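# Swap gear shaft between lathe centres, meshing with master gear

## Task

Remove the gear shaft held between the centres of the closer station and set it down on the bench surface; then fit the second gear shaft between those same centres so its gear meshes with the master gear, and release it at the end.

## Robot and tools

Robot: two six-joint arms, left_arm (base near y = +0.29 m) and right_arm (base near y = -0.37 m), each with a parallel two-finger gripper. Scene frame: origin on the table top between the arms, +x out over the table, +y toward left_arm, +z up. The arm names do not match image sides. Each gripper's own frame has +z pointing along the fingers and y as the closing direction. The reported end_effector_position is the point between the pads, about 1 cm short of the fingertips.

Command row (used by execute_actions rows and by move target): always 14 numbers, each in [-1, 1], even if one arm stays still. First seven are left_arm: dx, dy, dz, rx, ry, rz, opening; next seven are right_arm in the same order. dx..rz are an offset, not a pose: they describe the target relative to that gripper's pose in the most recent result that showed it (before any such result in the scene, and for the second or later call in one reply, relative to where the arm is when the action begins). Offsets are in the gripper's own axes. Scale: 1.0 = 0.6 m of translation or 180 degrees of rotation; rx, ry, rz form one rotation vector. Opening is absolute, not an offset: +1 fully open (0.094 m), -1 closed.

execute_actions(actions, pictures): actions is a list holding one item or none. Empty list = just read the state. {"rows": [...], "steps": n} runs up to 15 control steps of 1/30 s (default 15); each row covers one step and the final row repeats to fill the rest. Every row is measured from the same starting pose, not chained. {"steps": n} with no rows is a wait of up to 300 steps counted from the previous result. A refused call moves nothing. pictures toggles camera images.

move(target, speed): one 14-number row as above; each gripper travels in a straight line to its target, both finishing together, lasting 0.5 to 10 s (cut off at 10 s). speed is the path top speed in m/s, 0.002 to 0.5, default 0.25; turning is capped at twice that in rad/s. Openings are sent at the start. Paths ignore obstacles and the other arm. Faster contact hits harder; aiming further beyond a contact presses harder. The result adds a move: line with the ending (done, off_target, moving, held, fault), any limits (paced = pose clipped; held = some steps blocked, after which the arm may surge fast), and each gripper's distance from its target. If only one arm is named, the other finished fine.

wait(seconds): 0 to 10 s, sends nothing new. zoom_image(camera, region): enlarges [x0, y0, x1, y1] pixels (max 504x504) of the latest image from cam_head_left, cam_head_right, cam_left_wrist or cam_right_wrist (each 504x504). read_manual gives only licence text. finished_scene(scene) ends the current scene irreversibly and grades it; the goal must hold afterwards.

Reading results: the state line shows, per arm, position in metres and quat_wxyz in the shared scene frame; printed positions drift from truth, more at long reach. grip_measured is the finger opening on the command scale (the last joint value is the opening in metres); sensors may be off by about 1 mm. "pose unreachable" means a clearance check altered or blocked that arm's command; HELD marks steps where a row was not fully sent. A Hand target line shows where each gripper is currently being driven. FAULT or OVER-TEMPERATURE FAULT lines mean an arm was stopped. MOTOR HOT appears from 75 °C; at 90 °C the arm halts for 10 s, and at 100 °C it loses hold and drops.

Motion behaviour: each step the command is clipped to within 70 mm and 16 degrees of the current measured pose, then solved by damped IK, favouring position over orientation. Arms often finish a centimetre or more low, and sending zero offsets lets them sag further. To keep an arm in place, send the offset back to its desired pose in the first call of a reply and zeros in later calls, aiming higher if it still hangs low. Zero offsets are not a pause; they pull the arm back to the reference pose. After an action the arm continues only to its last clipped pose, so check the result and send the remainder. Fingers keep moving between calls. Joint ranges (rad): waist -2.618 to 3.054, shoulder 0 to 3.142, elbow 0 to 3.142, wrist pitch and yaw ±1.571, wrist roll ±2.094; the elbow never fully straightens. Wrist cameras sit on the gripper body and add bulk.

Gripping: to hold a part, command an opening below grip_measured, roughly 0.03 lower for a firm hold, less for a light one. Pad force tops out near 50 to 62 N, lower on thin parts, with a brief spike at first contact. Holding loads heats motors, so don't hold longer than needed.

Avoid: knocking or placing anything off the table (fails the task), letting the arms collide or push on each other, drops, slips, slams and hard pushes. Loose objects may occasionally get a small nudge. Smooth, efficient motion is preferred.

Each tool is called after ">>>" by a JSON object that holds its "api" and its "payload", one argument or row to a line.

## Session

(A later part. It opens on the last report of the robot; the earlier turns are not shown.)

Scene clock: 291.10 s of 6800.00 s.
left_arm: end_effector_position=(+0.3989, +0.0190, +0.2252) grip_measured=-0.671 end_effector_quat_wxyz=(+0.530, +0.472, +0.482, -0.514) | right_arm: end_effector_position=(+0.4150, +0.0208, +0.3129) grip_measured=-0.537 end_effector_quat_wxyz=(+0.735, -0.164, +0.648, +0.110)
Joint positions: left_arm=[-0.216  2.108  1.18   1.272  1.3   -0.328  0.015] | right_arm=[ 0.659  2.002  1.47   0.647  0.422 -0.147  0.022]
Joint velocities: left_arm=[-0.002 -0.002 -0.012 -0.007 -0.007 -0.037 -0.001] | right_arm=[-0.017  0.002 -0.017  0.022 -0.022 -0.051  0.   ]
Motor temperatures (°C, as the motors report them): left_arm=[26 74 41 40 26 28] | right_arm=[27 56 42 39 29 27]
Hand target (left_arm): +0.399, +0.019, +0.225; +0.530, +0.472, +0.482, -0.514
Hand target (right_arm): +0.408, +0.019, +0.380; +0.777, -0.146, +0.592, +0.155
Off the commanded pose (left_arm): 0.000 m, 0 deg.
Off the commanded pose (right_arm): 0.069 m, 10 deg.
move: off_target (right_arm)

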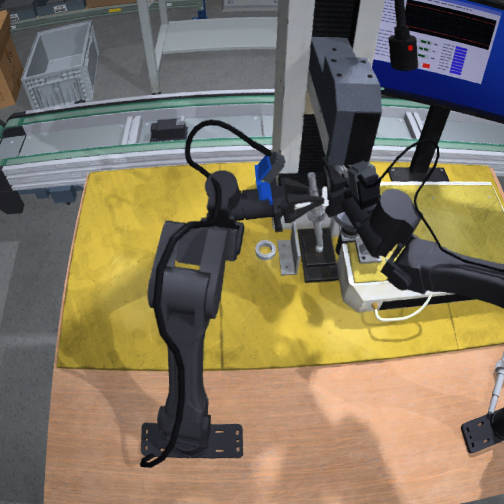

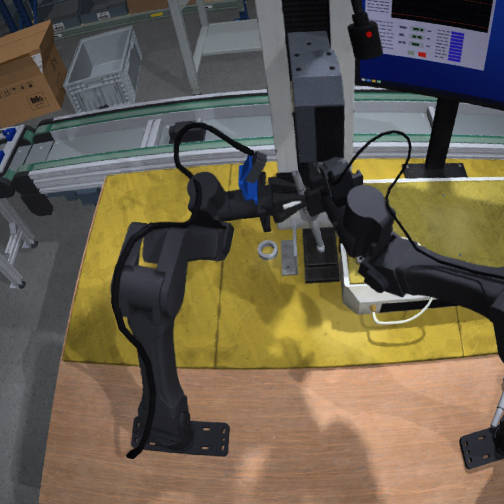

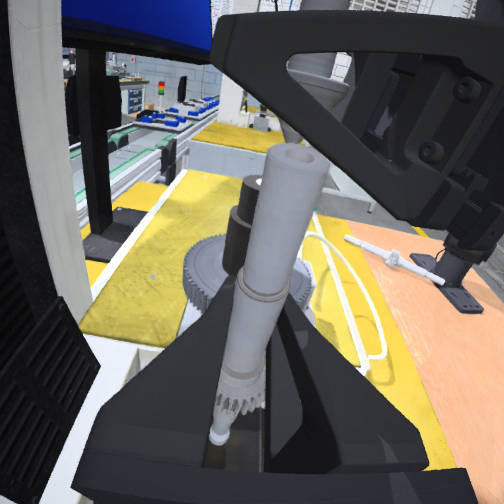

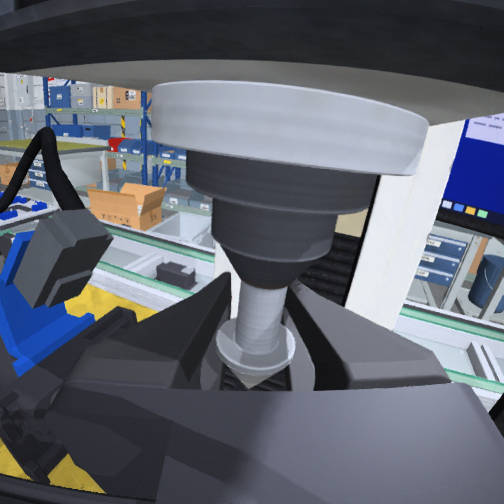

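>>> {"api": "move", "payload": {
  "target": [0,0,0,0,0,0,-0.73,-0.12,0,0,0,-0.02,0.03,-0.58],
  "speed": 0.4
}}

>>> {"api": "move", "payload": {
  "target": [0,0,0,0,0,0,-0.73,-0.12,0,0,0,-0.03,0.03,-0.58],
  "speed": 0.4
}}

>>> {"api": "move", "payload": {
  "target": [0,0,0,0,0,0,-0.73,-0.12,0,0,0,-0.04,0.03,-0.58],
  "speed": 0.4
}}

Scene clock: 297.87 s of 6800.00 s.
left_arm: end_effector_position=(+0.3989, +0.0190, +0.2252) grip_measured=-0.671 end_effector_quat_wxyz=(+0.530, +0.472, +0.482, -0.514) | right_arm: end_effector_position=(+0.4117, +0.0184, +0.3090) grip_measured=-0.576 end_effector_quat_wxyz=(+0.714, -0.163, +0.675, +0.090)
Joint positions: left_arm=[-0.216  2.108  1.18   1.272  1.3   -0.328  0.015] | right_arm=[ 0.673  1.979  1.493  0.527  0.473 -0.131  0.02 ]
Joint velocities: left_arm=[-0.022  0.002 -0.002 -0.081 -0.095 -0.007 -0.   ] | right_arm=[ 0.002  0.007 -0.007 -0.022  0.051 -0.022  0.   ]
Motor temperatures (°C, as the motors report them): left_arm=[26 74 41 40 26 28] | right_arm=[27 57 45 40 29 27]
Hand target (left_arm): +0.399, +0.019, +0.225; +0.530, +0.472, +0.482, -0.514
Hand target (right_arm): +0.400, +0.018, +0.383; +0.750, -0.131, +0.631, +0.148
Off the commanded pose (left_arm): 0.000 m, 0 deg.
Off the commanded pose (right_arm): 0.076 m, 10 deg.
After step 90, 3.07 s passed at rest.
move: off_target (right_arm)

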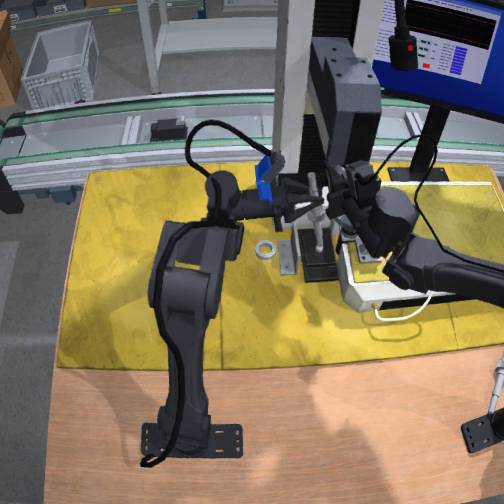

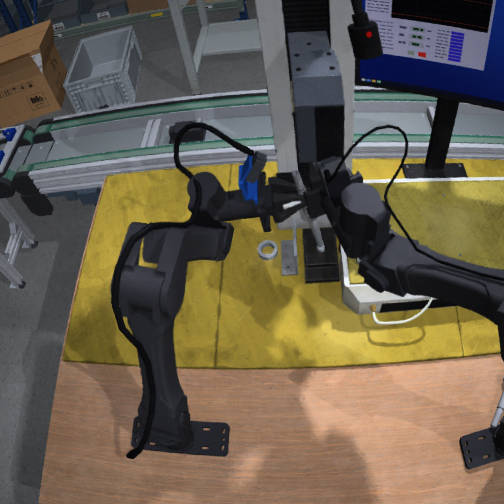

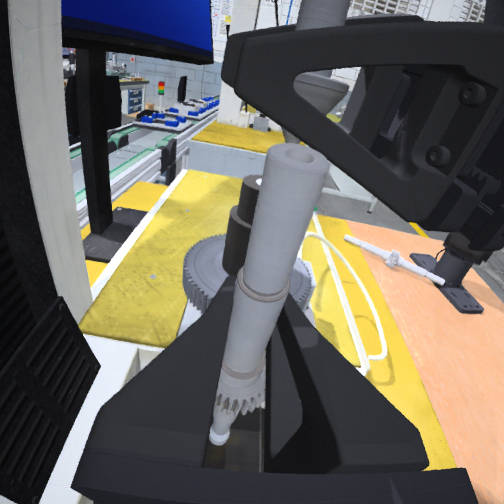

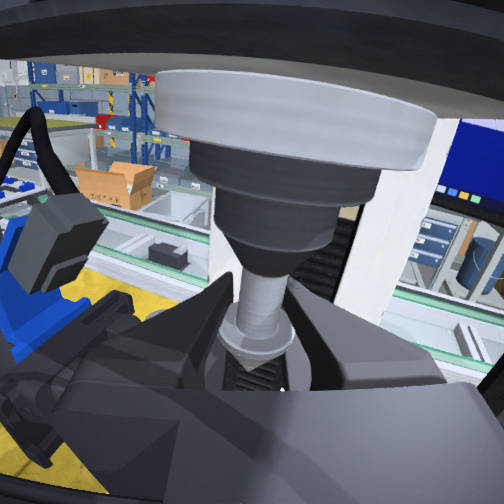

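Scene clock: 298.57 s of 6800.00 s.
left_arm: end_effector_position=(+0.3989, +0.0190, +0.2252) grip_measured=-0.671 end_effector_quat_wxyz=(+0.530, +0.472, +0.482, -0.514) | right_arm: end_effector_position=(+0.4115, +0.0177, +0.3100) grip_measured=-0.576 end_effector_quat_wxyz=(+0.709, -0.156, +0.684, +0.072)
Joint positions: left_arm=[-0.216  2.108  1.18   1.272  1.3   -0.328  0.015] | right_arm=[ 0.686  1.982  1.522  0.479  0.521 -0.132  0.02 ]
Joint velocities: left_arm=[-0.002  0.017  0.002 -0.037  0.007  0.007 -0.   ] | right_arm=[ 0.007  0.007  0.017 -0.022 -0.022 -0.066  0.   ]
Motor temperatures (°C, as the motors report them): left_arm=[26 74 41 40 26 28] | right_arm=[27 57 45 40 29 27]
Hand target (left_arm): +0.399, +0.019, +0.225; +0.530, +0.472, +0.482, -0.514
Hand target (right_arm): +0.401, +0.018, +0.379; +0.742, -0.128, +0.646, +0.130
Off the commanded pose (left_arm): 0.000 m, 0 deg.
Off the commanded pose (right_arm): 0.071 m, 9 deg.
move: off_target (right_arm)

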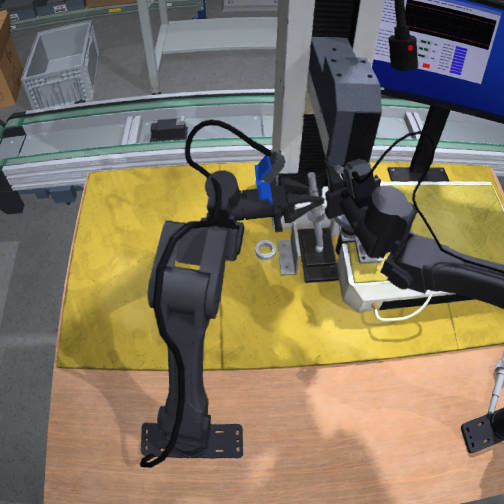

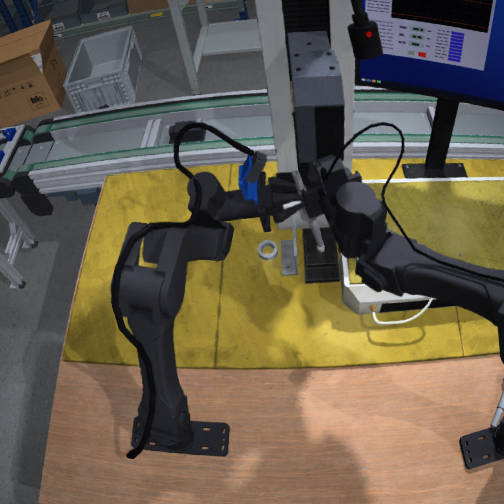

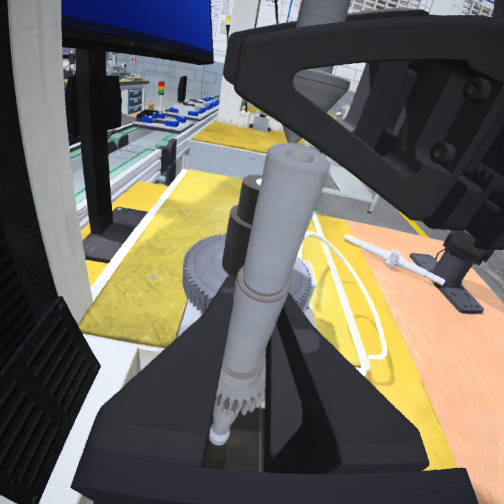

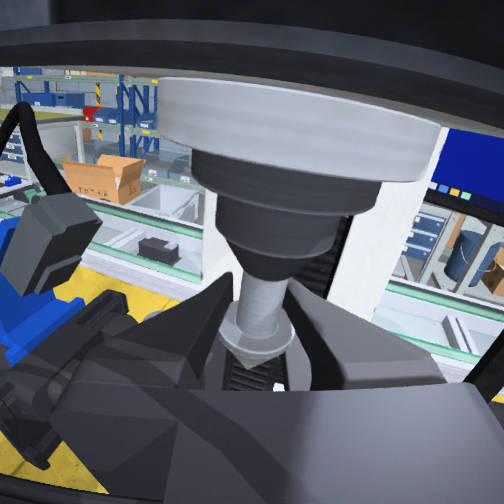

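Scene clock: 299.27 s of 6800.00 s.
left_arm: end_effector_position=(+0.3989, +0.0190, +0.2252) grip_measured=-0.671 end_effector_quat_wxyz=(+0.530, +0.472, +0.482, -0.514) | right_arm: end_effector_position=(+0.4115, +0.0174, +0.3100) grip_measured=-0.576 end_effector_quat_wxyz=(+0.708, -0.152, +0.687, +0.063)
Joint positions: left_arm=[-0.216  2.108  1.18   1.272  1.3   -0.328  0.015] | right_arm=[ 0.692  1.986  1.535  0.464  0.546 -0.136  0.02 ]
Joint velocities: left_arm=[-0.017  0.002  0.007 -0.11  -0.051 -0.007 -0.   ] | right_arm=[-0.007  0.022  0.002  0.022 -0.037 -0.11  -0.   ]
Motor temperatures (°C, as the motors report them): left_arm=[26 74 40 40 26 28] | right_arm=[27 57 45 40 29 27]
Hand target (left_arm): +0.399, +0.019, +0.225; +0.530, +0.472, +0.482, -0.514
Hand target (right_arm): +0.402, +0.018, +0.380; +0.747, -0.119, +0.644, +0.114
Off the commanded pose (left_arm): 0.000 m, 0 deg.
Off the commanded pose (right_arm): 0.072 m, 10 deg.
move: off_target (right_arm)

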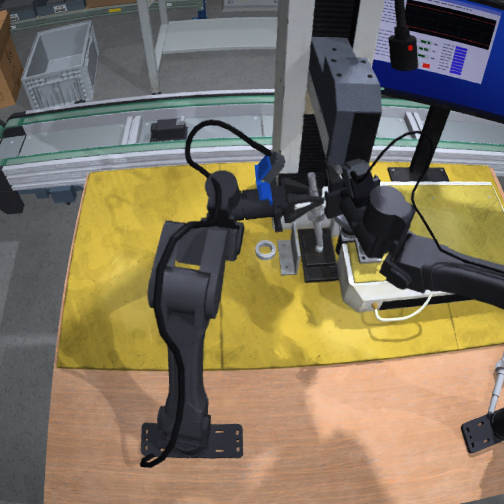

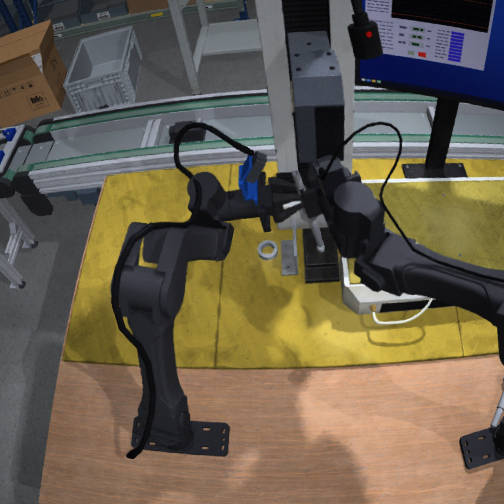

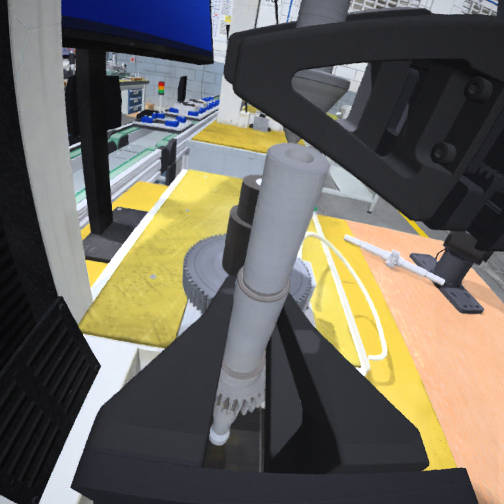

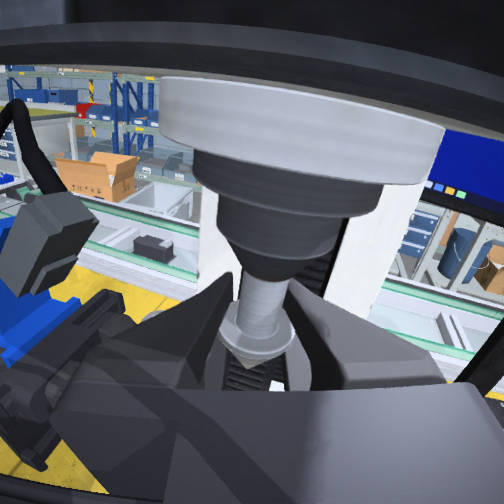

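>>> {"api": "move", "payload": {
  "target": [0,0,0,0,0,0,-0.73,-0.01,0,-0.022,0.1,-0.02,0.04,-0.15],
  "speed": 0.08
}}

Scene clock: 312.80 s of 6800.00 s.
left_arm: end_effector_position=(+0.3989, +0.0190, +0.2252) grip_measured=-0.671 end_effector_quat_wxyz=(+0.530, +0.472, +0.482, -0.514) | right_arm: end_effector_position=(+0.4012, +0.0096, +0.3019) grip_measured=-0.153 end_effector_quat_wxyz=(+0.730, -0.008, +0.684, -0.011)
Joint positions: left_arm=[-0.216  2.108  1.18   1.272  1.3   -0.328  0.015] | right_arm=[ 0.786  2.106  1.612  0.606  0.947 -0.118  0.04 ]
Joint velocities: left_arm=[-0.012 -0.012 -0.017 -0.007  0.022 -0.007 -0.   ] | right_arm=[-0.002  0.022  0.017 -0.037 -0.007 -0.022 -0.001]
Motor temperatures (°C, as the motors report them): left_arm=[26 74 40 40 26 28] | right_arm=[27 58 48 41 29 27]
Hand target (left_arm): +0.399, +0.019, +0.225; +0.530, +0.472, +0.482, -0.514
Hand target (right_arm): +0.399, +0.014, +0.316; +0.738, +0.006, +0.675, +0.003
Off the commanded pose (left_arm): 0.000 m, 0 deg.
Off the commanded pose (right_arm): 0.015 m, 3 deg.
After step 90, 7.97 s passed at rest.
move: off_target (right_arm)

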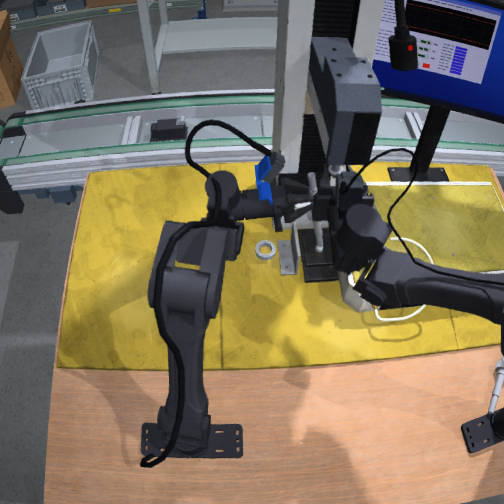

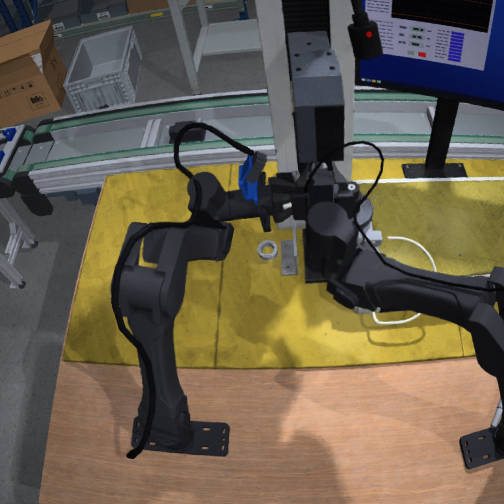

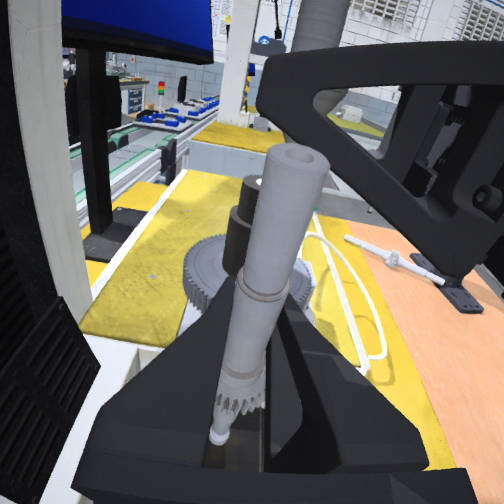

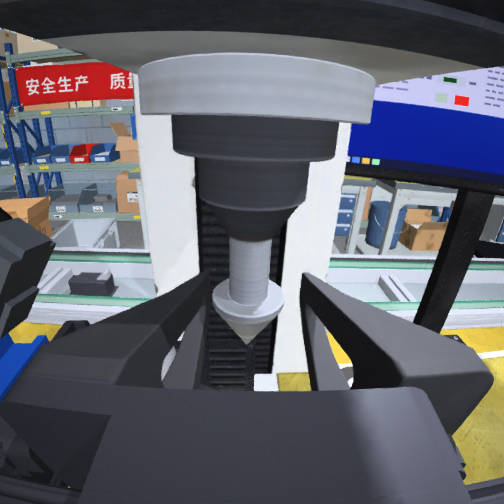

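>>> {"api": "move", "payload": {
  "target": [0,0,0,0,0,0,-0.73,-0.035,0.005,0,0,0,0,-0.15],
  "speed": 0.08
}}

>>> {"api": "execute_actions", "payload": {
  "actions": [
    {"rows":[[0,0,0,0,0,0,-0.73,-0.02,0.005,0,0,0,0,-0.53]]}
  ],
  "pictures": false
}}

>>> {"api": "execute_actions", "payload": {
  "actions": [
    {"rows":[[0,0,0,0,0,0,-0.73,-0.2,0,0.01,0,-0.04,0.04,-0.53]]}
  ],
  "pictures": false
}}

>>> {"api": "execute_actions", "payload": {
  "actions": [
    {"rows":[[0,0,0,0,0,0,-0.73,-0.2,0,0.02,0,-0.06,0.04,-0.53]]}
  ],
  "pictures": false
}}

>>> {"api": "execute_actions", "payload": {
  "actions": [
    {"rows":[[0,0,0,0,0,0,-0.73,-0.2,0,0.02,0,-0.06,0.04,-0.53]]}
  ]
}}

Scene clock: 322.40 s of 6800.00 s.
left_arm: end_effector_position=(+0.3989, +0.0190, +0.2252) grip_measured=-0.671 end_effector_quat_wxyz=(+0.530, +0.472, +0.482, -0.514) | right_arm: end_effector_position=(+0.4025, +0.0110, +0.3062) grip_measured=-0.153 end_effector_quat_wxyz=(+0.726, -0.013, +0.688, -0.017)
Joint positions: left_arm=[-0.216  2.108  1.18   1.272  1.3   -0.328  0.015] | right_arm=[ 0.786  2.106  1.643  0.556  0.95  -0.118  0.04 ]
Joint velocities: left_arm=[-0.007 -0.022  0.022 -0.037 -0.037 -0.066 -0.001] | right_arm=[-0.007  0.002  0.002 -0.051 -0.022 -0.007  0.001]
Motor temperatures (°C, as the motors report them): left_arm=[26 74 40 40 26 28] | right_arm=[27 57 46 40 29 27]
Hand target (left_arm): +0.399, +0.019, +0.225; +0.530, +0.472, +0.482, -0.514
Hand target (right_arm): +0.400, +0.012, +0.323; +0.730, -0.008, +0.683, -0.011
Off the commanded pose (left_arm): 0.000 m, 0 deg.
Off the commanded pose (right_arm): 0.017 m, 1 deg.
After step 90, 5.83 s passed at rest.
move: off_target (right_arm)

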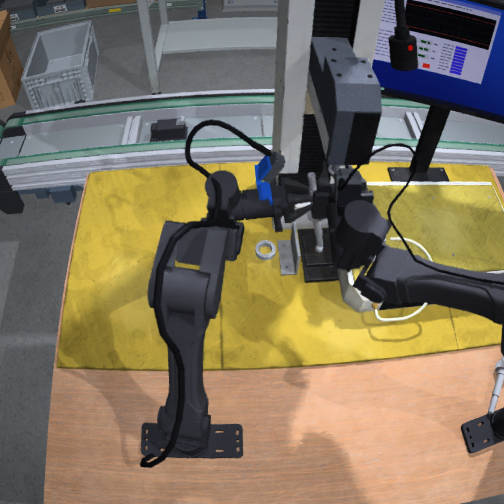

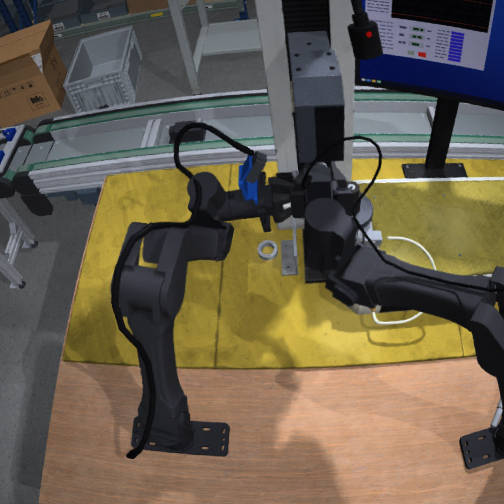

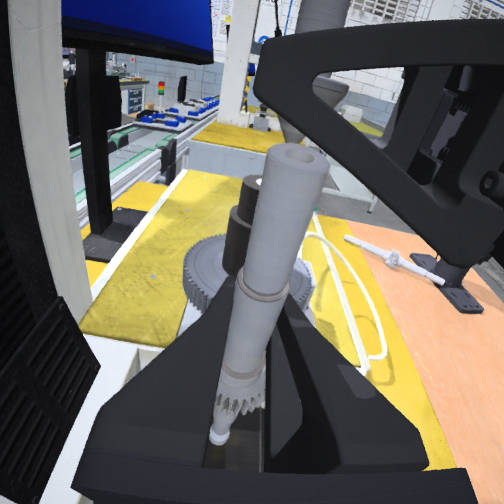

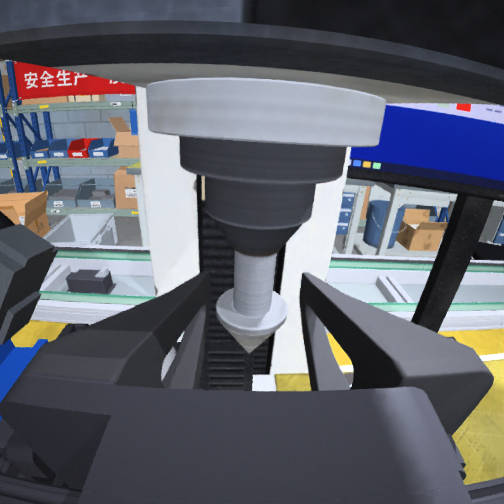

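Scene clock: 322.90 s of 6800.00 s.
left_arm: end_effector_position=(+0.3989, +0.0190, +0.2252) grip_measured=-0.671 end_effector_quat_wxyz=(+0.530, +0.472, +0.482, -0.514) | right_arm: end_effector_position=(+0.4030, +0.0122, +0.3057) grip_measured=-0.465 end_effector_quat_wxyz=(+0.723, -0.018, +0.690, -0.020)
Joint positions: left_arm=[-0.216  2.108  1.18   1.272  1.3   -0.328  0.015] | right_arm=[ 0.786  2.107  1.652  0.534  0.947 -0.118  0.025]
Joint velocities: left_arm=[-0.012 -0.002  0.007 -0.022 -0.007  0.007  0.   ] | right_arm=[-0.002  0.002 -0.022 -0.022 -0.051  0.007  0.002]
Motor temperatures (°C, as the motors report them): left_arm=[26 74 40 40 26 28] | right_arm=[27 57 46 40 29 27]
Hand target (left_arm): +0.399, +0.019, +0.225; +0.530, +0.472, +0.482, -0.514
Hand target (right_arm): +0.402, +0.014, +0.318; +0.726, -0.013, +0.687, -0.017
Off the commanded pose (left_arm): 0.000 m, 0 deg.
Off the commanded pose (right_arm): 0.013 m, 1 deg.
Steps of this call (steps 1 to 15: all 15 steps of this action). Readings (end_effector_position):
1: left_arm (+0.3989, +0.0190, +0.2252) | right_arm (+0.4026, +0.0110, +0.3056)
2: left_arm (+0.3989, +0.0190, +0.2252) | right_arm (+0.4027, +0.0123, +0.3062)
4: left_arm (+0.3989, +0.0190, +0.2252) | right_arm (+0.4029, +0.0123, +0.3057)
8: left_arm (+0.3989, +0.0190, +0.2252) | right_arm (+0.4030, +0.0122, +0.3056)
15: the state above

Scene clock: 323.40 s of 6800.00 s.
left_arm: end_effector_position=(+0.3989, +0.0190, +0.2252) grip_measured=-0.671 end_effector_quat_wxyz=(+0.530, +0.472, +0.482, -0.514) | right_arm: end_effector_position=(+0.4031, +0.0116, +0.3179) grip_measured=-0.465 end_effector_quat_wxyz=(+0.718, -0.023, +0.694, -0.041)
Joint positions: left_arm=[-0.216  2.108  1.18   1.272  1.3   -0.328  0.015] | right_arm=[ 0.791  2.108  1.714  0.457  0.976 -0.143  0.025]
Joint velocities: left_arm=[-0.002  0.002 -0.012 -0.007  0.007 -0.095 -0.   ] | right_arm=[ 0.002 -0.017  0.037 -0.066 -0.007 -0.066  0.001]
Motor temperatures (°C, as the motors report them): left_arm=[26 74 40 40 26 28] | right_arm=[27 57 47 40 29 27]
Hand target (left_arm): +0.399, +0.019, +0.225; +0.530, +0.472, +0.482, -0.514
Hand target (right_arm): +0.395, +0.006, +0.396; +0.765, +0.024, +0.643, +0.024
Off the commanded pose (left_arm): 0.000 m, 0 deg.
Off the commanded pose (right_arm): 0.108 m, 12 deg; position clipped at the last step of the last action.
Steps of this call (steps 1 to 15: all 15 steps of this action). Readings (end_effector_position):
1: left_arm (+0.3989, +0.0190, +0.2252) | right_arm (+0.4030, +0.0119, +0.3088)
2: left_arm (+0.3989, +0.0190, +0.2252) | right_arm (+0.4029, +0.0118, +0.3095)
4: left_arm (+0.3989, +0.0190, +0.2252) | right_arm (+0.4029, +0.0119, +0.3115)
8: left_arm (+0.3989, +0.0190, +0.2252) | right_arm (+0.4029, +0.0117, +0.3161)
15: the state above

Scene clock: 323.90 s of 6800.00 s.
left_arm: end_effector_position=(+0.3989, +0.0190, +0.2252) grip_measured=-0.671 end_effector_quat_wxyz=(+0.530, +0.472, +0.482, -0.514) | right_arm: end_effector_position=(+0.4040, +0.0114, +0.3199) grip_measured=-0.465 end_effector_quat_wxyz=(+0.725, -0.038, +0.684, -0.078)
Joint positions: left_arm=[-0.216  2.108  1.18   1.272  1.3   -0.328  0.015] | right_arm=[ 0.794  2.13   1.724  0.522  1.003 -0.26   0.025]
Joint velocities: left_arm=[-0.002  0.017 -0.007  0.007  0.022 -0.007 -0.001] | right_arm=[-0.007  0.002 -0.012  0.051 -0.007 -0.125 -0.001]
Motor temperatures (°C, as the motors report them): left_arm=[26 74 40 40 26 28] | right_arm=[27 57 47 40 29 27]
Hand target (left_arm): +0.399, +0.019, +0.225; +0.530, +0.472, +0.482, -0.514
Hand target (right_arm): +0.397, +0.006, +0.400; +0.781, +0.018, +0.625, +0.002
Off the commanded pose (left_arm): 0.000 m, 0 deg.
Off the commanded pose (right_arm): 0.119 m, 15 deg; position clipped at the last step of the last action.
Steps of this call (steps 1 to 15: all 15 steps of this action). Readings (end_effector_position):
1: left_arm (+0.3989, +0.0190, +0.2252) | right_arm (+0.4033, +0.0116, +0.3184)
2: left_arm (+0.3989, +0.0190, +0.2252) | right_arm (+0.4033, +0.0117, +0.3190)
4: left_arm (+0.3989, +0.0190, +0.2252) | right_arm (+0.4035, +0.0116, +0.3193)
8: left_arm (+0.3989, +0.0190, +0.2252) | right_arm (+0.4039, +0.0114, +0.3196)
15: the state above

Scene clock: 324.40 s of 6800.00 s.
left_arm: end_effector_position=(+0.3989, +0.0190, +0.2252) grip_measured=-0.671 end_effector_quat_wxyz=(+0.530, +0.472, +0.482, -0.514) | right_arm: end_effector_position=(+0.4051, +0.0112, +0.3218) grip_measured=-0.473 end_effector_quat_wxyz=(+0.730, -0.045, +0.672, -0.115)
Joint positions: left_arm=[-0.216  2.108  1.18   1.272  1.3   -0.328  0.015] | right_arm=[ 0.799  2.166  1.747  0.606  1.042 -0.385  0.025]
Joint velocities: left_arm=[-0.002 -0.002 -0.007 -0.007 -0.007  0.007 -0.   ] | right_arm=[-0.007 -0.002 -0.027  0.066 -0.007  0.022 -0.001]
Motor temperatures (°C, as the motors report them): left_arm=[26 74 40 40 26 28] | right_arm=[27 57 47 40 29 27]
Hand target (left_arm): +0.399, +0.019, +0.225; +0.530, +0.472, +0.482, -0.514
Hand target (right_arm): +0.395, +0.012, +0.402; +0.789, -0.002, +0.613, -0.033
Off the commanded pose (left_arm): 0.000 m, 0 deg.
Off the commanded pose (right_arm): 0.119 m, 15 deg; position clipped at the last step of the last action.
Steps of this call (steps 1 to 15: all 15 steps of this action). Readings (end_effector_position):
1: left_arm (+0.3989, +0.0190, +0.2252) | right_arm (+0.4041, +0.0118, +0.3200)
2: left_arm (+0.3989, +0.0190, +0.2252) | right_arm (+0.4045, +0.0118, +0.3204)
4: left_arm (+0.3989, +0.0190, +0.2252) | right_arm (+0.4048, +0.0116, +0.3207)
8: left_arm (+0.3989, +0.0190, +0.2252) | right_arm (+0.4050, +0.0113, +0.3209)
15: the state above

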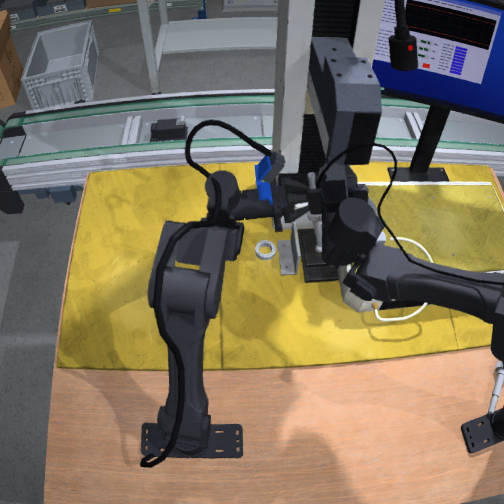

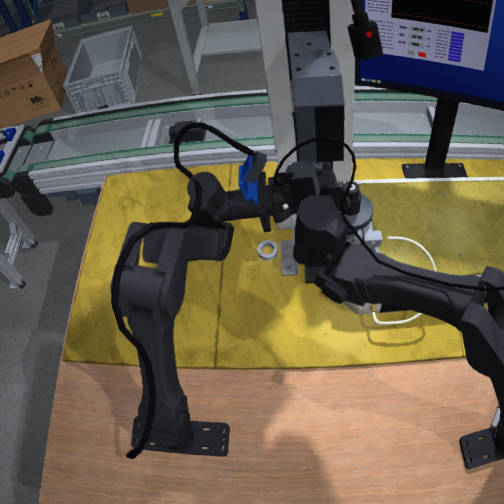

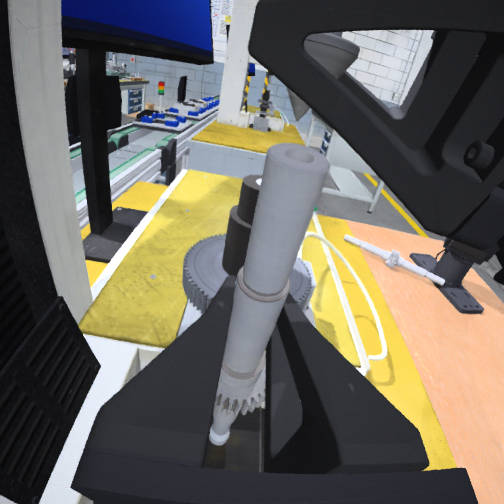

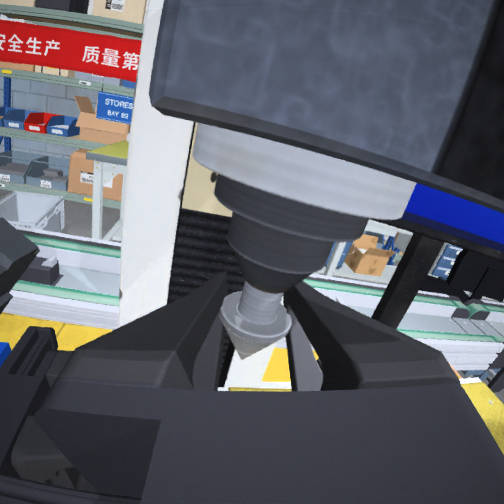

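>>> {"api": "execute_actions", "payload": {
  "actions": [
    {"rows":[[0,0,0.03,0,0,0,-0.73,-0.15,0,0,0,-0.02,0.07,-0.54]]}
  ],
  "pictures": false
}}

>>> {"api": "execute_actions", "payload": {
  "actions": [
    {"rows":[[0,0,0.03,0,0,0,-0.73,-0.15,0,0,0,-0.03,0.07,-0.54]]}
  ],
  "pictures": false
}}

>>> {"api": "execute_actions", "payload": {
  "actions": [
    {"rows":[[0,0,0.03,0,0,0,-0.73,-0.15,0,0,0,-0.03,0.07,-0.54]]}
  ]
}}

Scene clock: 332.77 s of 6800.00 s.
left_arm: end_effector_position=(+0.3962, +0.0088, +0.2257) grip_measured=-0.671 end_effector_quat_wxyz=(+0.534, +0.474, +0.477, -0.512) | right_arm: end_effector_position=(+0.4056, +0.0107, +0.3208) grip_measured=-0.477 end_effector_quat_wxyz=(+0.709, -0.020, +0.693, -0.132)
Joint positions: left_arm=[-0.241  2.108  1.18   1.264  1.277 -0.306  0.015] | right_arm=[ 0.809  2.195  1.854  0.431  1.124 -0.295  0.025]
Joint velocities: left_arm=[ 0.017  0.007 -0.002 -0.037  0.007 -0.051  0.001] | right_arm=[-0.002  0.017  0.017 -0.081  0.095  0.022 -0.001]
Motor temperatures (°C, as the motors report them): left_arm=[26 74 40 39 26 28] | right_arm=[27 60 49 42 29 27]
Hand target (left_arm): +0.399, +0.001, +0.227; +0.530, +0.471, +0.481, -0.515
Hand target (right_arm): +0.390, +0.018, +0.397; +0.759, +0.025, +0.650, -0.035
Off the commanded pose (left_arm): 0.008 m, 1 deg.
Off the commanded pose (right_arm): 0.091 m, 15 deg; position clipped at the last step of the last action.
Steps of this call (steps 1 to 90: nothing new was sent; then 4.87 s passed at rest; steps 91 to 105: all 15 steps of this action). Readings (end_effector_position):
91: left_arm (+0.3987, +0.0177, +0.2250) | right_arm (+0.4048, +0.0116, +0.3217)
92: left_arm (+0.3987, +0.0160, +0.2249) | right_arm (+0.4050, +0.0114, +0.3221)
94: left_arm (+0.3971, +0.0119, +0.2252) | right_arm (+0.4054, +0.0109, +0.3219)
98: left_arm (+0.3961, +0.0088, +0.2256) | right_arm (+0.4055, +0.0106, +0.3213)
105: the state above

Scene clock: 333.27 s of 6800.00 s.
left_arm: end_effector_position=(+0.3945, -0.0010, +0.2269) grip_measured=-0.671 end_effector_quat_wxyz=(+0.538, +0.476, +0.473, -0.511) | right_arm: end_effector_position=(+0.4065, +0.0094, +0.3204) grip_measured=-0.483 end_effector_quat_wxyz=(+0.700, +0.007, +0.697, -0.154)
Joint positions: left_arm=[-0.265  2.108  1.186  1.248  1.254 -0.283  0.015] | right_arm=[ 0.817  2.244  1.945  0.376  1.204 -0.279  0.024]
Joint velocities: left_arm=[ 0.007 -0.022 -0.002 -0.066 -0.007  0.007  0.   ] | right_arm=[ 0.002 -0.002  0.002 -0.022 -0.051  0.022  0.001]
Motor temperatures (°C, as the motors report them): left_arm=[26 74 40 39 26 28] | right_arm=[27 60 49 42 29 27]
Hand target (left_arm): +0.396, -0.009, +0.227; +0.535, +0.473, +0.477, -0.513
Hand target (right_arm): +0.395, +0.016, +0.396; +0.751, +0.050, +0.656, -0.055
Off the commanded pose (left_arm): 0.008 m, 1 deg.
Off the commanded pose (right_arm): 0.091 m, 15 deg; position clipped at the last step of the last action.
Steps of this call (steps 1 to 15: all 15 steps of this action). Readings (end_effector_position):
1: left_arm (+0.3962, +0.0082, +0.2257) | right_arm (+0.4059, +0.0107, +0.3210)
2: left_arm (+0.3961, +0.0070, +0.2259) | right_arm (+0.4062, +0.0103, +0.3207)
4: left_arm (+0.3947, +0.0032, +0.2263) | right_arm (+0.4064, +0.0097, +0.3206)
8: left_arm (+0.3942, -0.0005, +0.2270) | right_arm (+0.4065, +0.0093, +0.3206)
15: the state above

Scene clock: 333.77 s of 6800.00 s.
left_arm: end_effector_position=(+0.3926, -0.0078, +0.2271) grip_measured=-0.671 end_effector_quat_wxyz=(+0.540, +0.479, +0.469, -0.509) | right_arm: end_effector_position=(+0.4074, +0.0078, +0.3202) grip_measured=-0.493 end_effector_quat_wxyz=(+0.694, +0.039, +0.696, -0.178)
Joint positions: left_arm=[-0.282  2.108  1.189  1.238  1.241 -0.263  0.015] | right_arm=[ 0.822  2.306  2.042  0.362  1.289 -0.29   0.024]
Joint velocities: left_arm=[-0.007  0.002  0.007  0.022 -0.022 -0.022  0.   ] | right_arm=[-0.007 -0.007 -0.012 -0.022  0.081  0.051 -0.001]
Motor temperatures (°C, as the motors report them): left_arm=[26 74 40 39 26 28] | right_arm=[27 60 49 43 29 27]
Hand target (left_arm): +0.394, -0.018, +0.228; +0.538, +0.475, +0.473, -0.511
Hand target (right_arm): +0.397, +0.013, +0.396; +0.745, +0.077, +0.658, -0.080
Off the commanded pose (left_arm): 0.011 m, 1 deg.
Off the commanded pose (right_arm): 0.091 m, 14 deg; position clipped at the last step of the last action.
Steps of this call (steps 1 to 15: all 15 steps of this action). Readings (end_effector_position):
1: left_arm (+0.3945, -0.0016, +0.2269) | right_arm (+0.4067, +0.0094, +0.3206)
2: left_arm (+0.3944, -0.0030, +0.2271) | right_arm (+0.4070, +0.0089, +0.3203)
4: left_arm (+0.3935, -0.0063, +0.2272) | right_arm (+0.4073, +0.0083, +0.3201)
8: left_arm (+0.3926, -0.0078, +0.2271) | right_arm (+0.4074, +0.0078, +0.3200)
15: the state above

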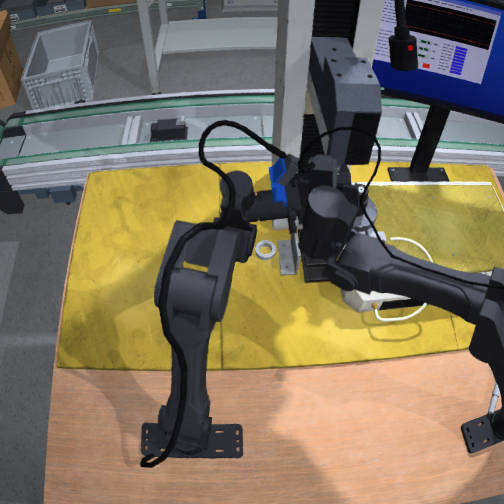

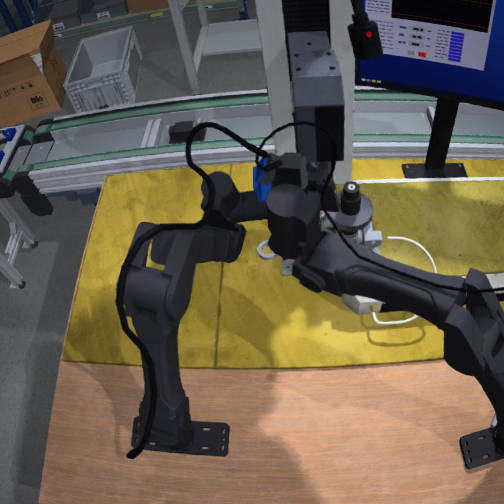

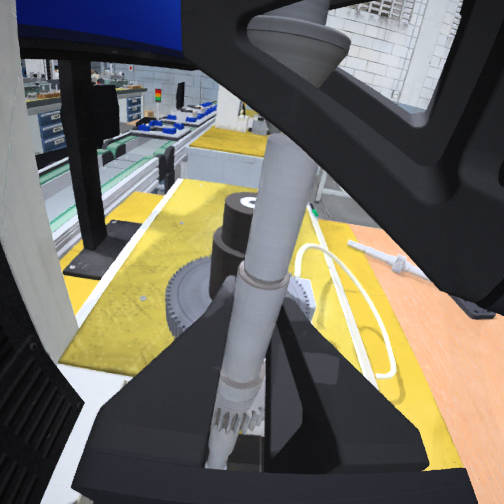

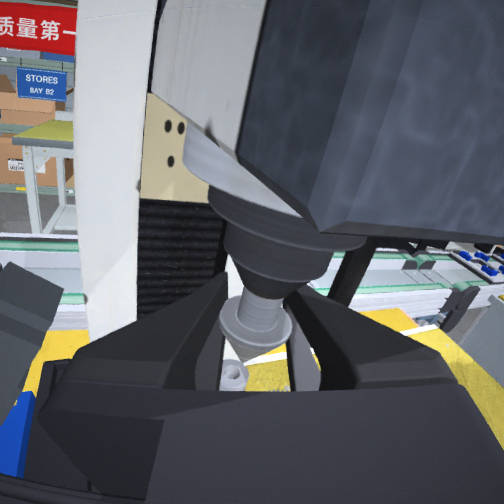

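Past the finger. Needs +X, a bit of −Y; yaw right back.

>>> {"api": "execute_actions", "payload": {
  "actions": [
    {"rows":[[0,0.022,0.02,0,0,0,-0.73,-0.15,0,0,-0.05,-0.04,0.04,-0.54]]}
  ]
}}

>>> {"api": "zoom_image", "payload": {
  "camera": "cam_right_wrist",
  "region": [190,270,320,400]
}}

Scene clock: 339.87 s of 6800.00 s.
left_arm: end_effector_position=(+0.3922, -0.0082, +0.2275) grip_measured=-0.671 end_effector_quat_wxyz=(+0.527, +0.495, +0.460, -0.516) | right_arm: end_effector_position=(+0.4071, +0.0088, +0.3202) grip_measured=-0.493 end_effector_quat_wxyz=(+0.696, +0.020, +0.697, -0.171)
Joint positions: left_arm=[-0.277  2.126  1.231  1.221  1.294 -0.268  0.015] | right_arm=[ 0.82   2.277  1.998  0.364  1.25  -0.294  0.024]
Joint velocities: left_arm=[-0.002 -0.017  0.002 -0.022 -0.037  0.007  0.001] | right_arm=[ 0.007 -0.007 -0.007 -0.037 -0.022  0.022 -0.   ]
Motor temperatures (°C, as the motors report them): left_arm=[27 74 41 39 26 28] | right_arm=[27 63 50 43 30 27]
Hand target (left_arm): +0.405, -0.019, +0.229; +0.540, +0.479, +0.469, -0.509
Hand target (right_arm): +0.398, +0.013, +0.398; +0.747, +0.020, +0.659, -0.088
Off the commanded pose (left_arm): 0.018 m, 3 deg.
Off the commanded pose (right_arm): 0.090 m, 13 deg; position clipped at the last step of the last action.
Steps of this call (steps 1 to 90: nothing new was sent; then 2.60 s passed at rest; steps 91 to 105: all 15 steps of this action). Readings (end_effector_position):
91: left_arm (+0.3927, -0.0082, +0.2279) | right_arm (+0.4071, +0.0079, +0.3207)
92: left_arm (+0.3926, -0.0082, +0.2278) | right_arm (+0.4070, +0.0081, +0.3207)
94: left_arm (+0.3924, -0.0081, +0.2275) | right_arm (+0.4070, +0.0085, +0.3205)
98: left_arm (+0.3923, -0.0082, +0.2275) | right_arm (+0.4072, +0.0085, +0.3204)
105: the state above

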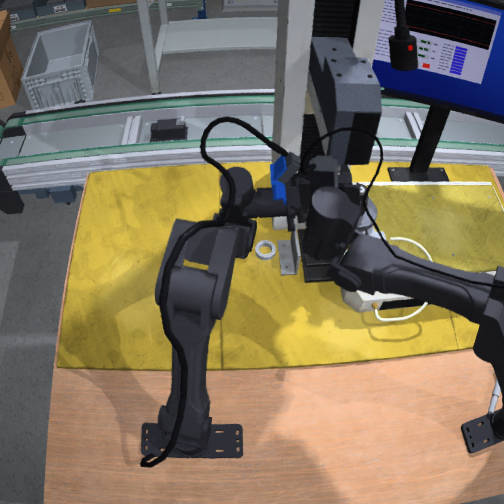

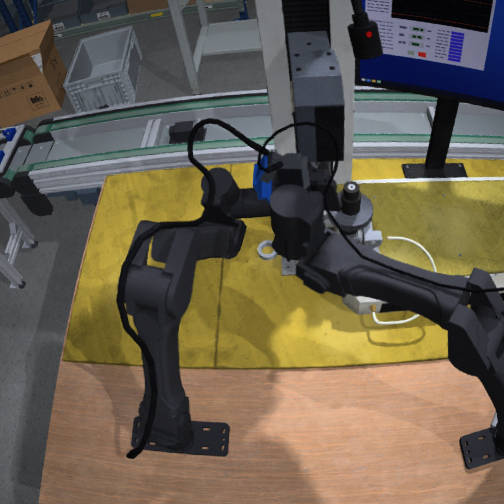

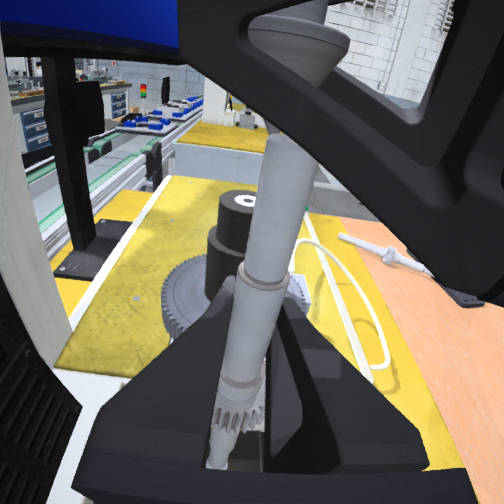

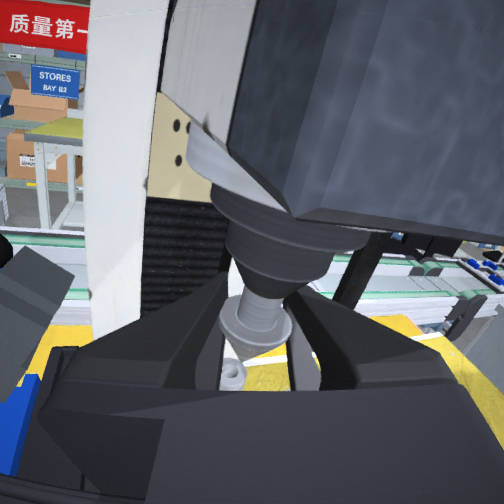

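Region (190, 270, 320, 400) of cam_right_wrist's 504x504 image, scaled by 3.877, with more detail than that image has.

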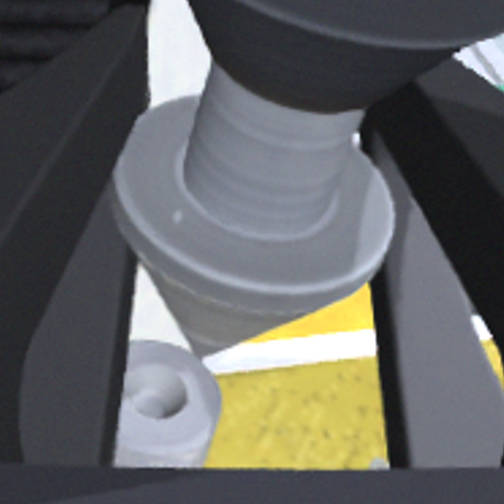

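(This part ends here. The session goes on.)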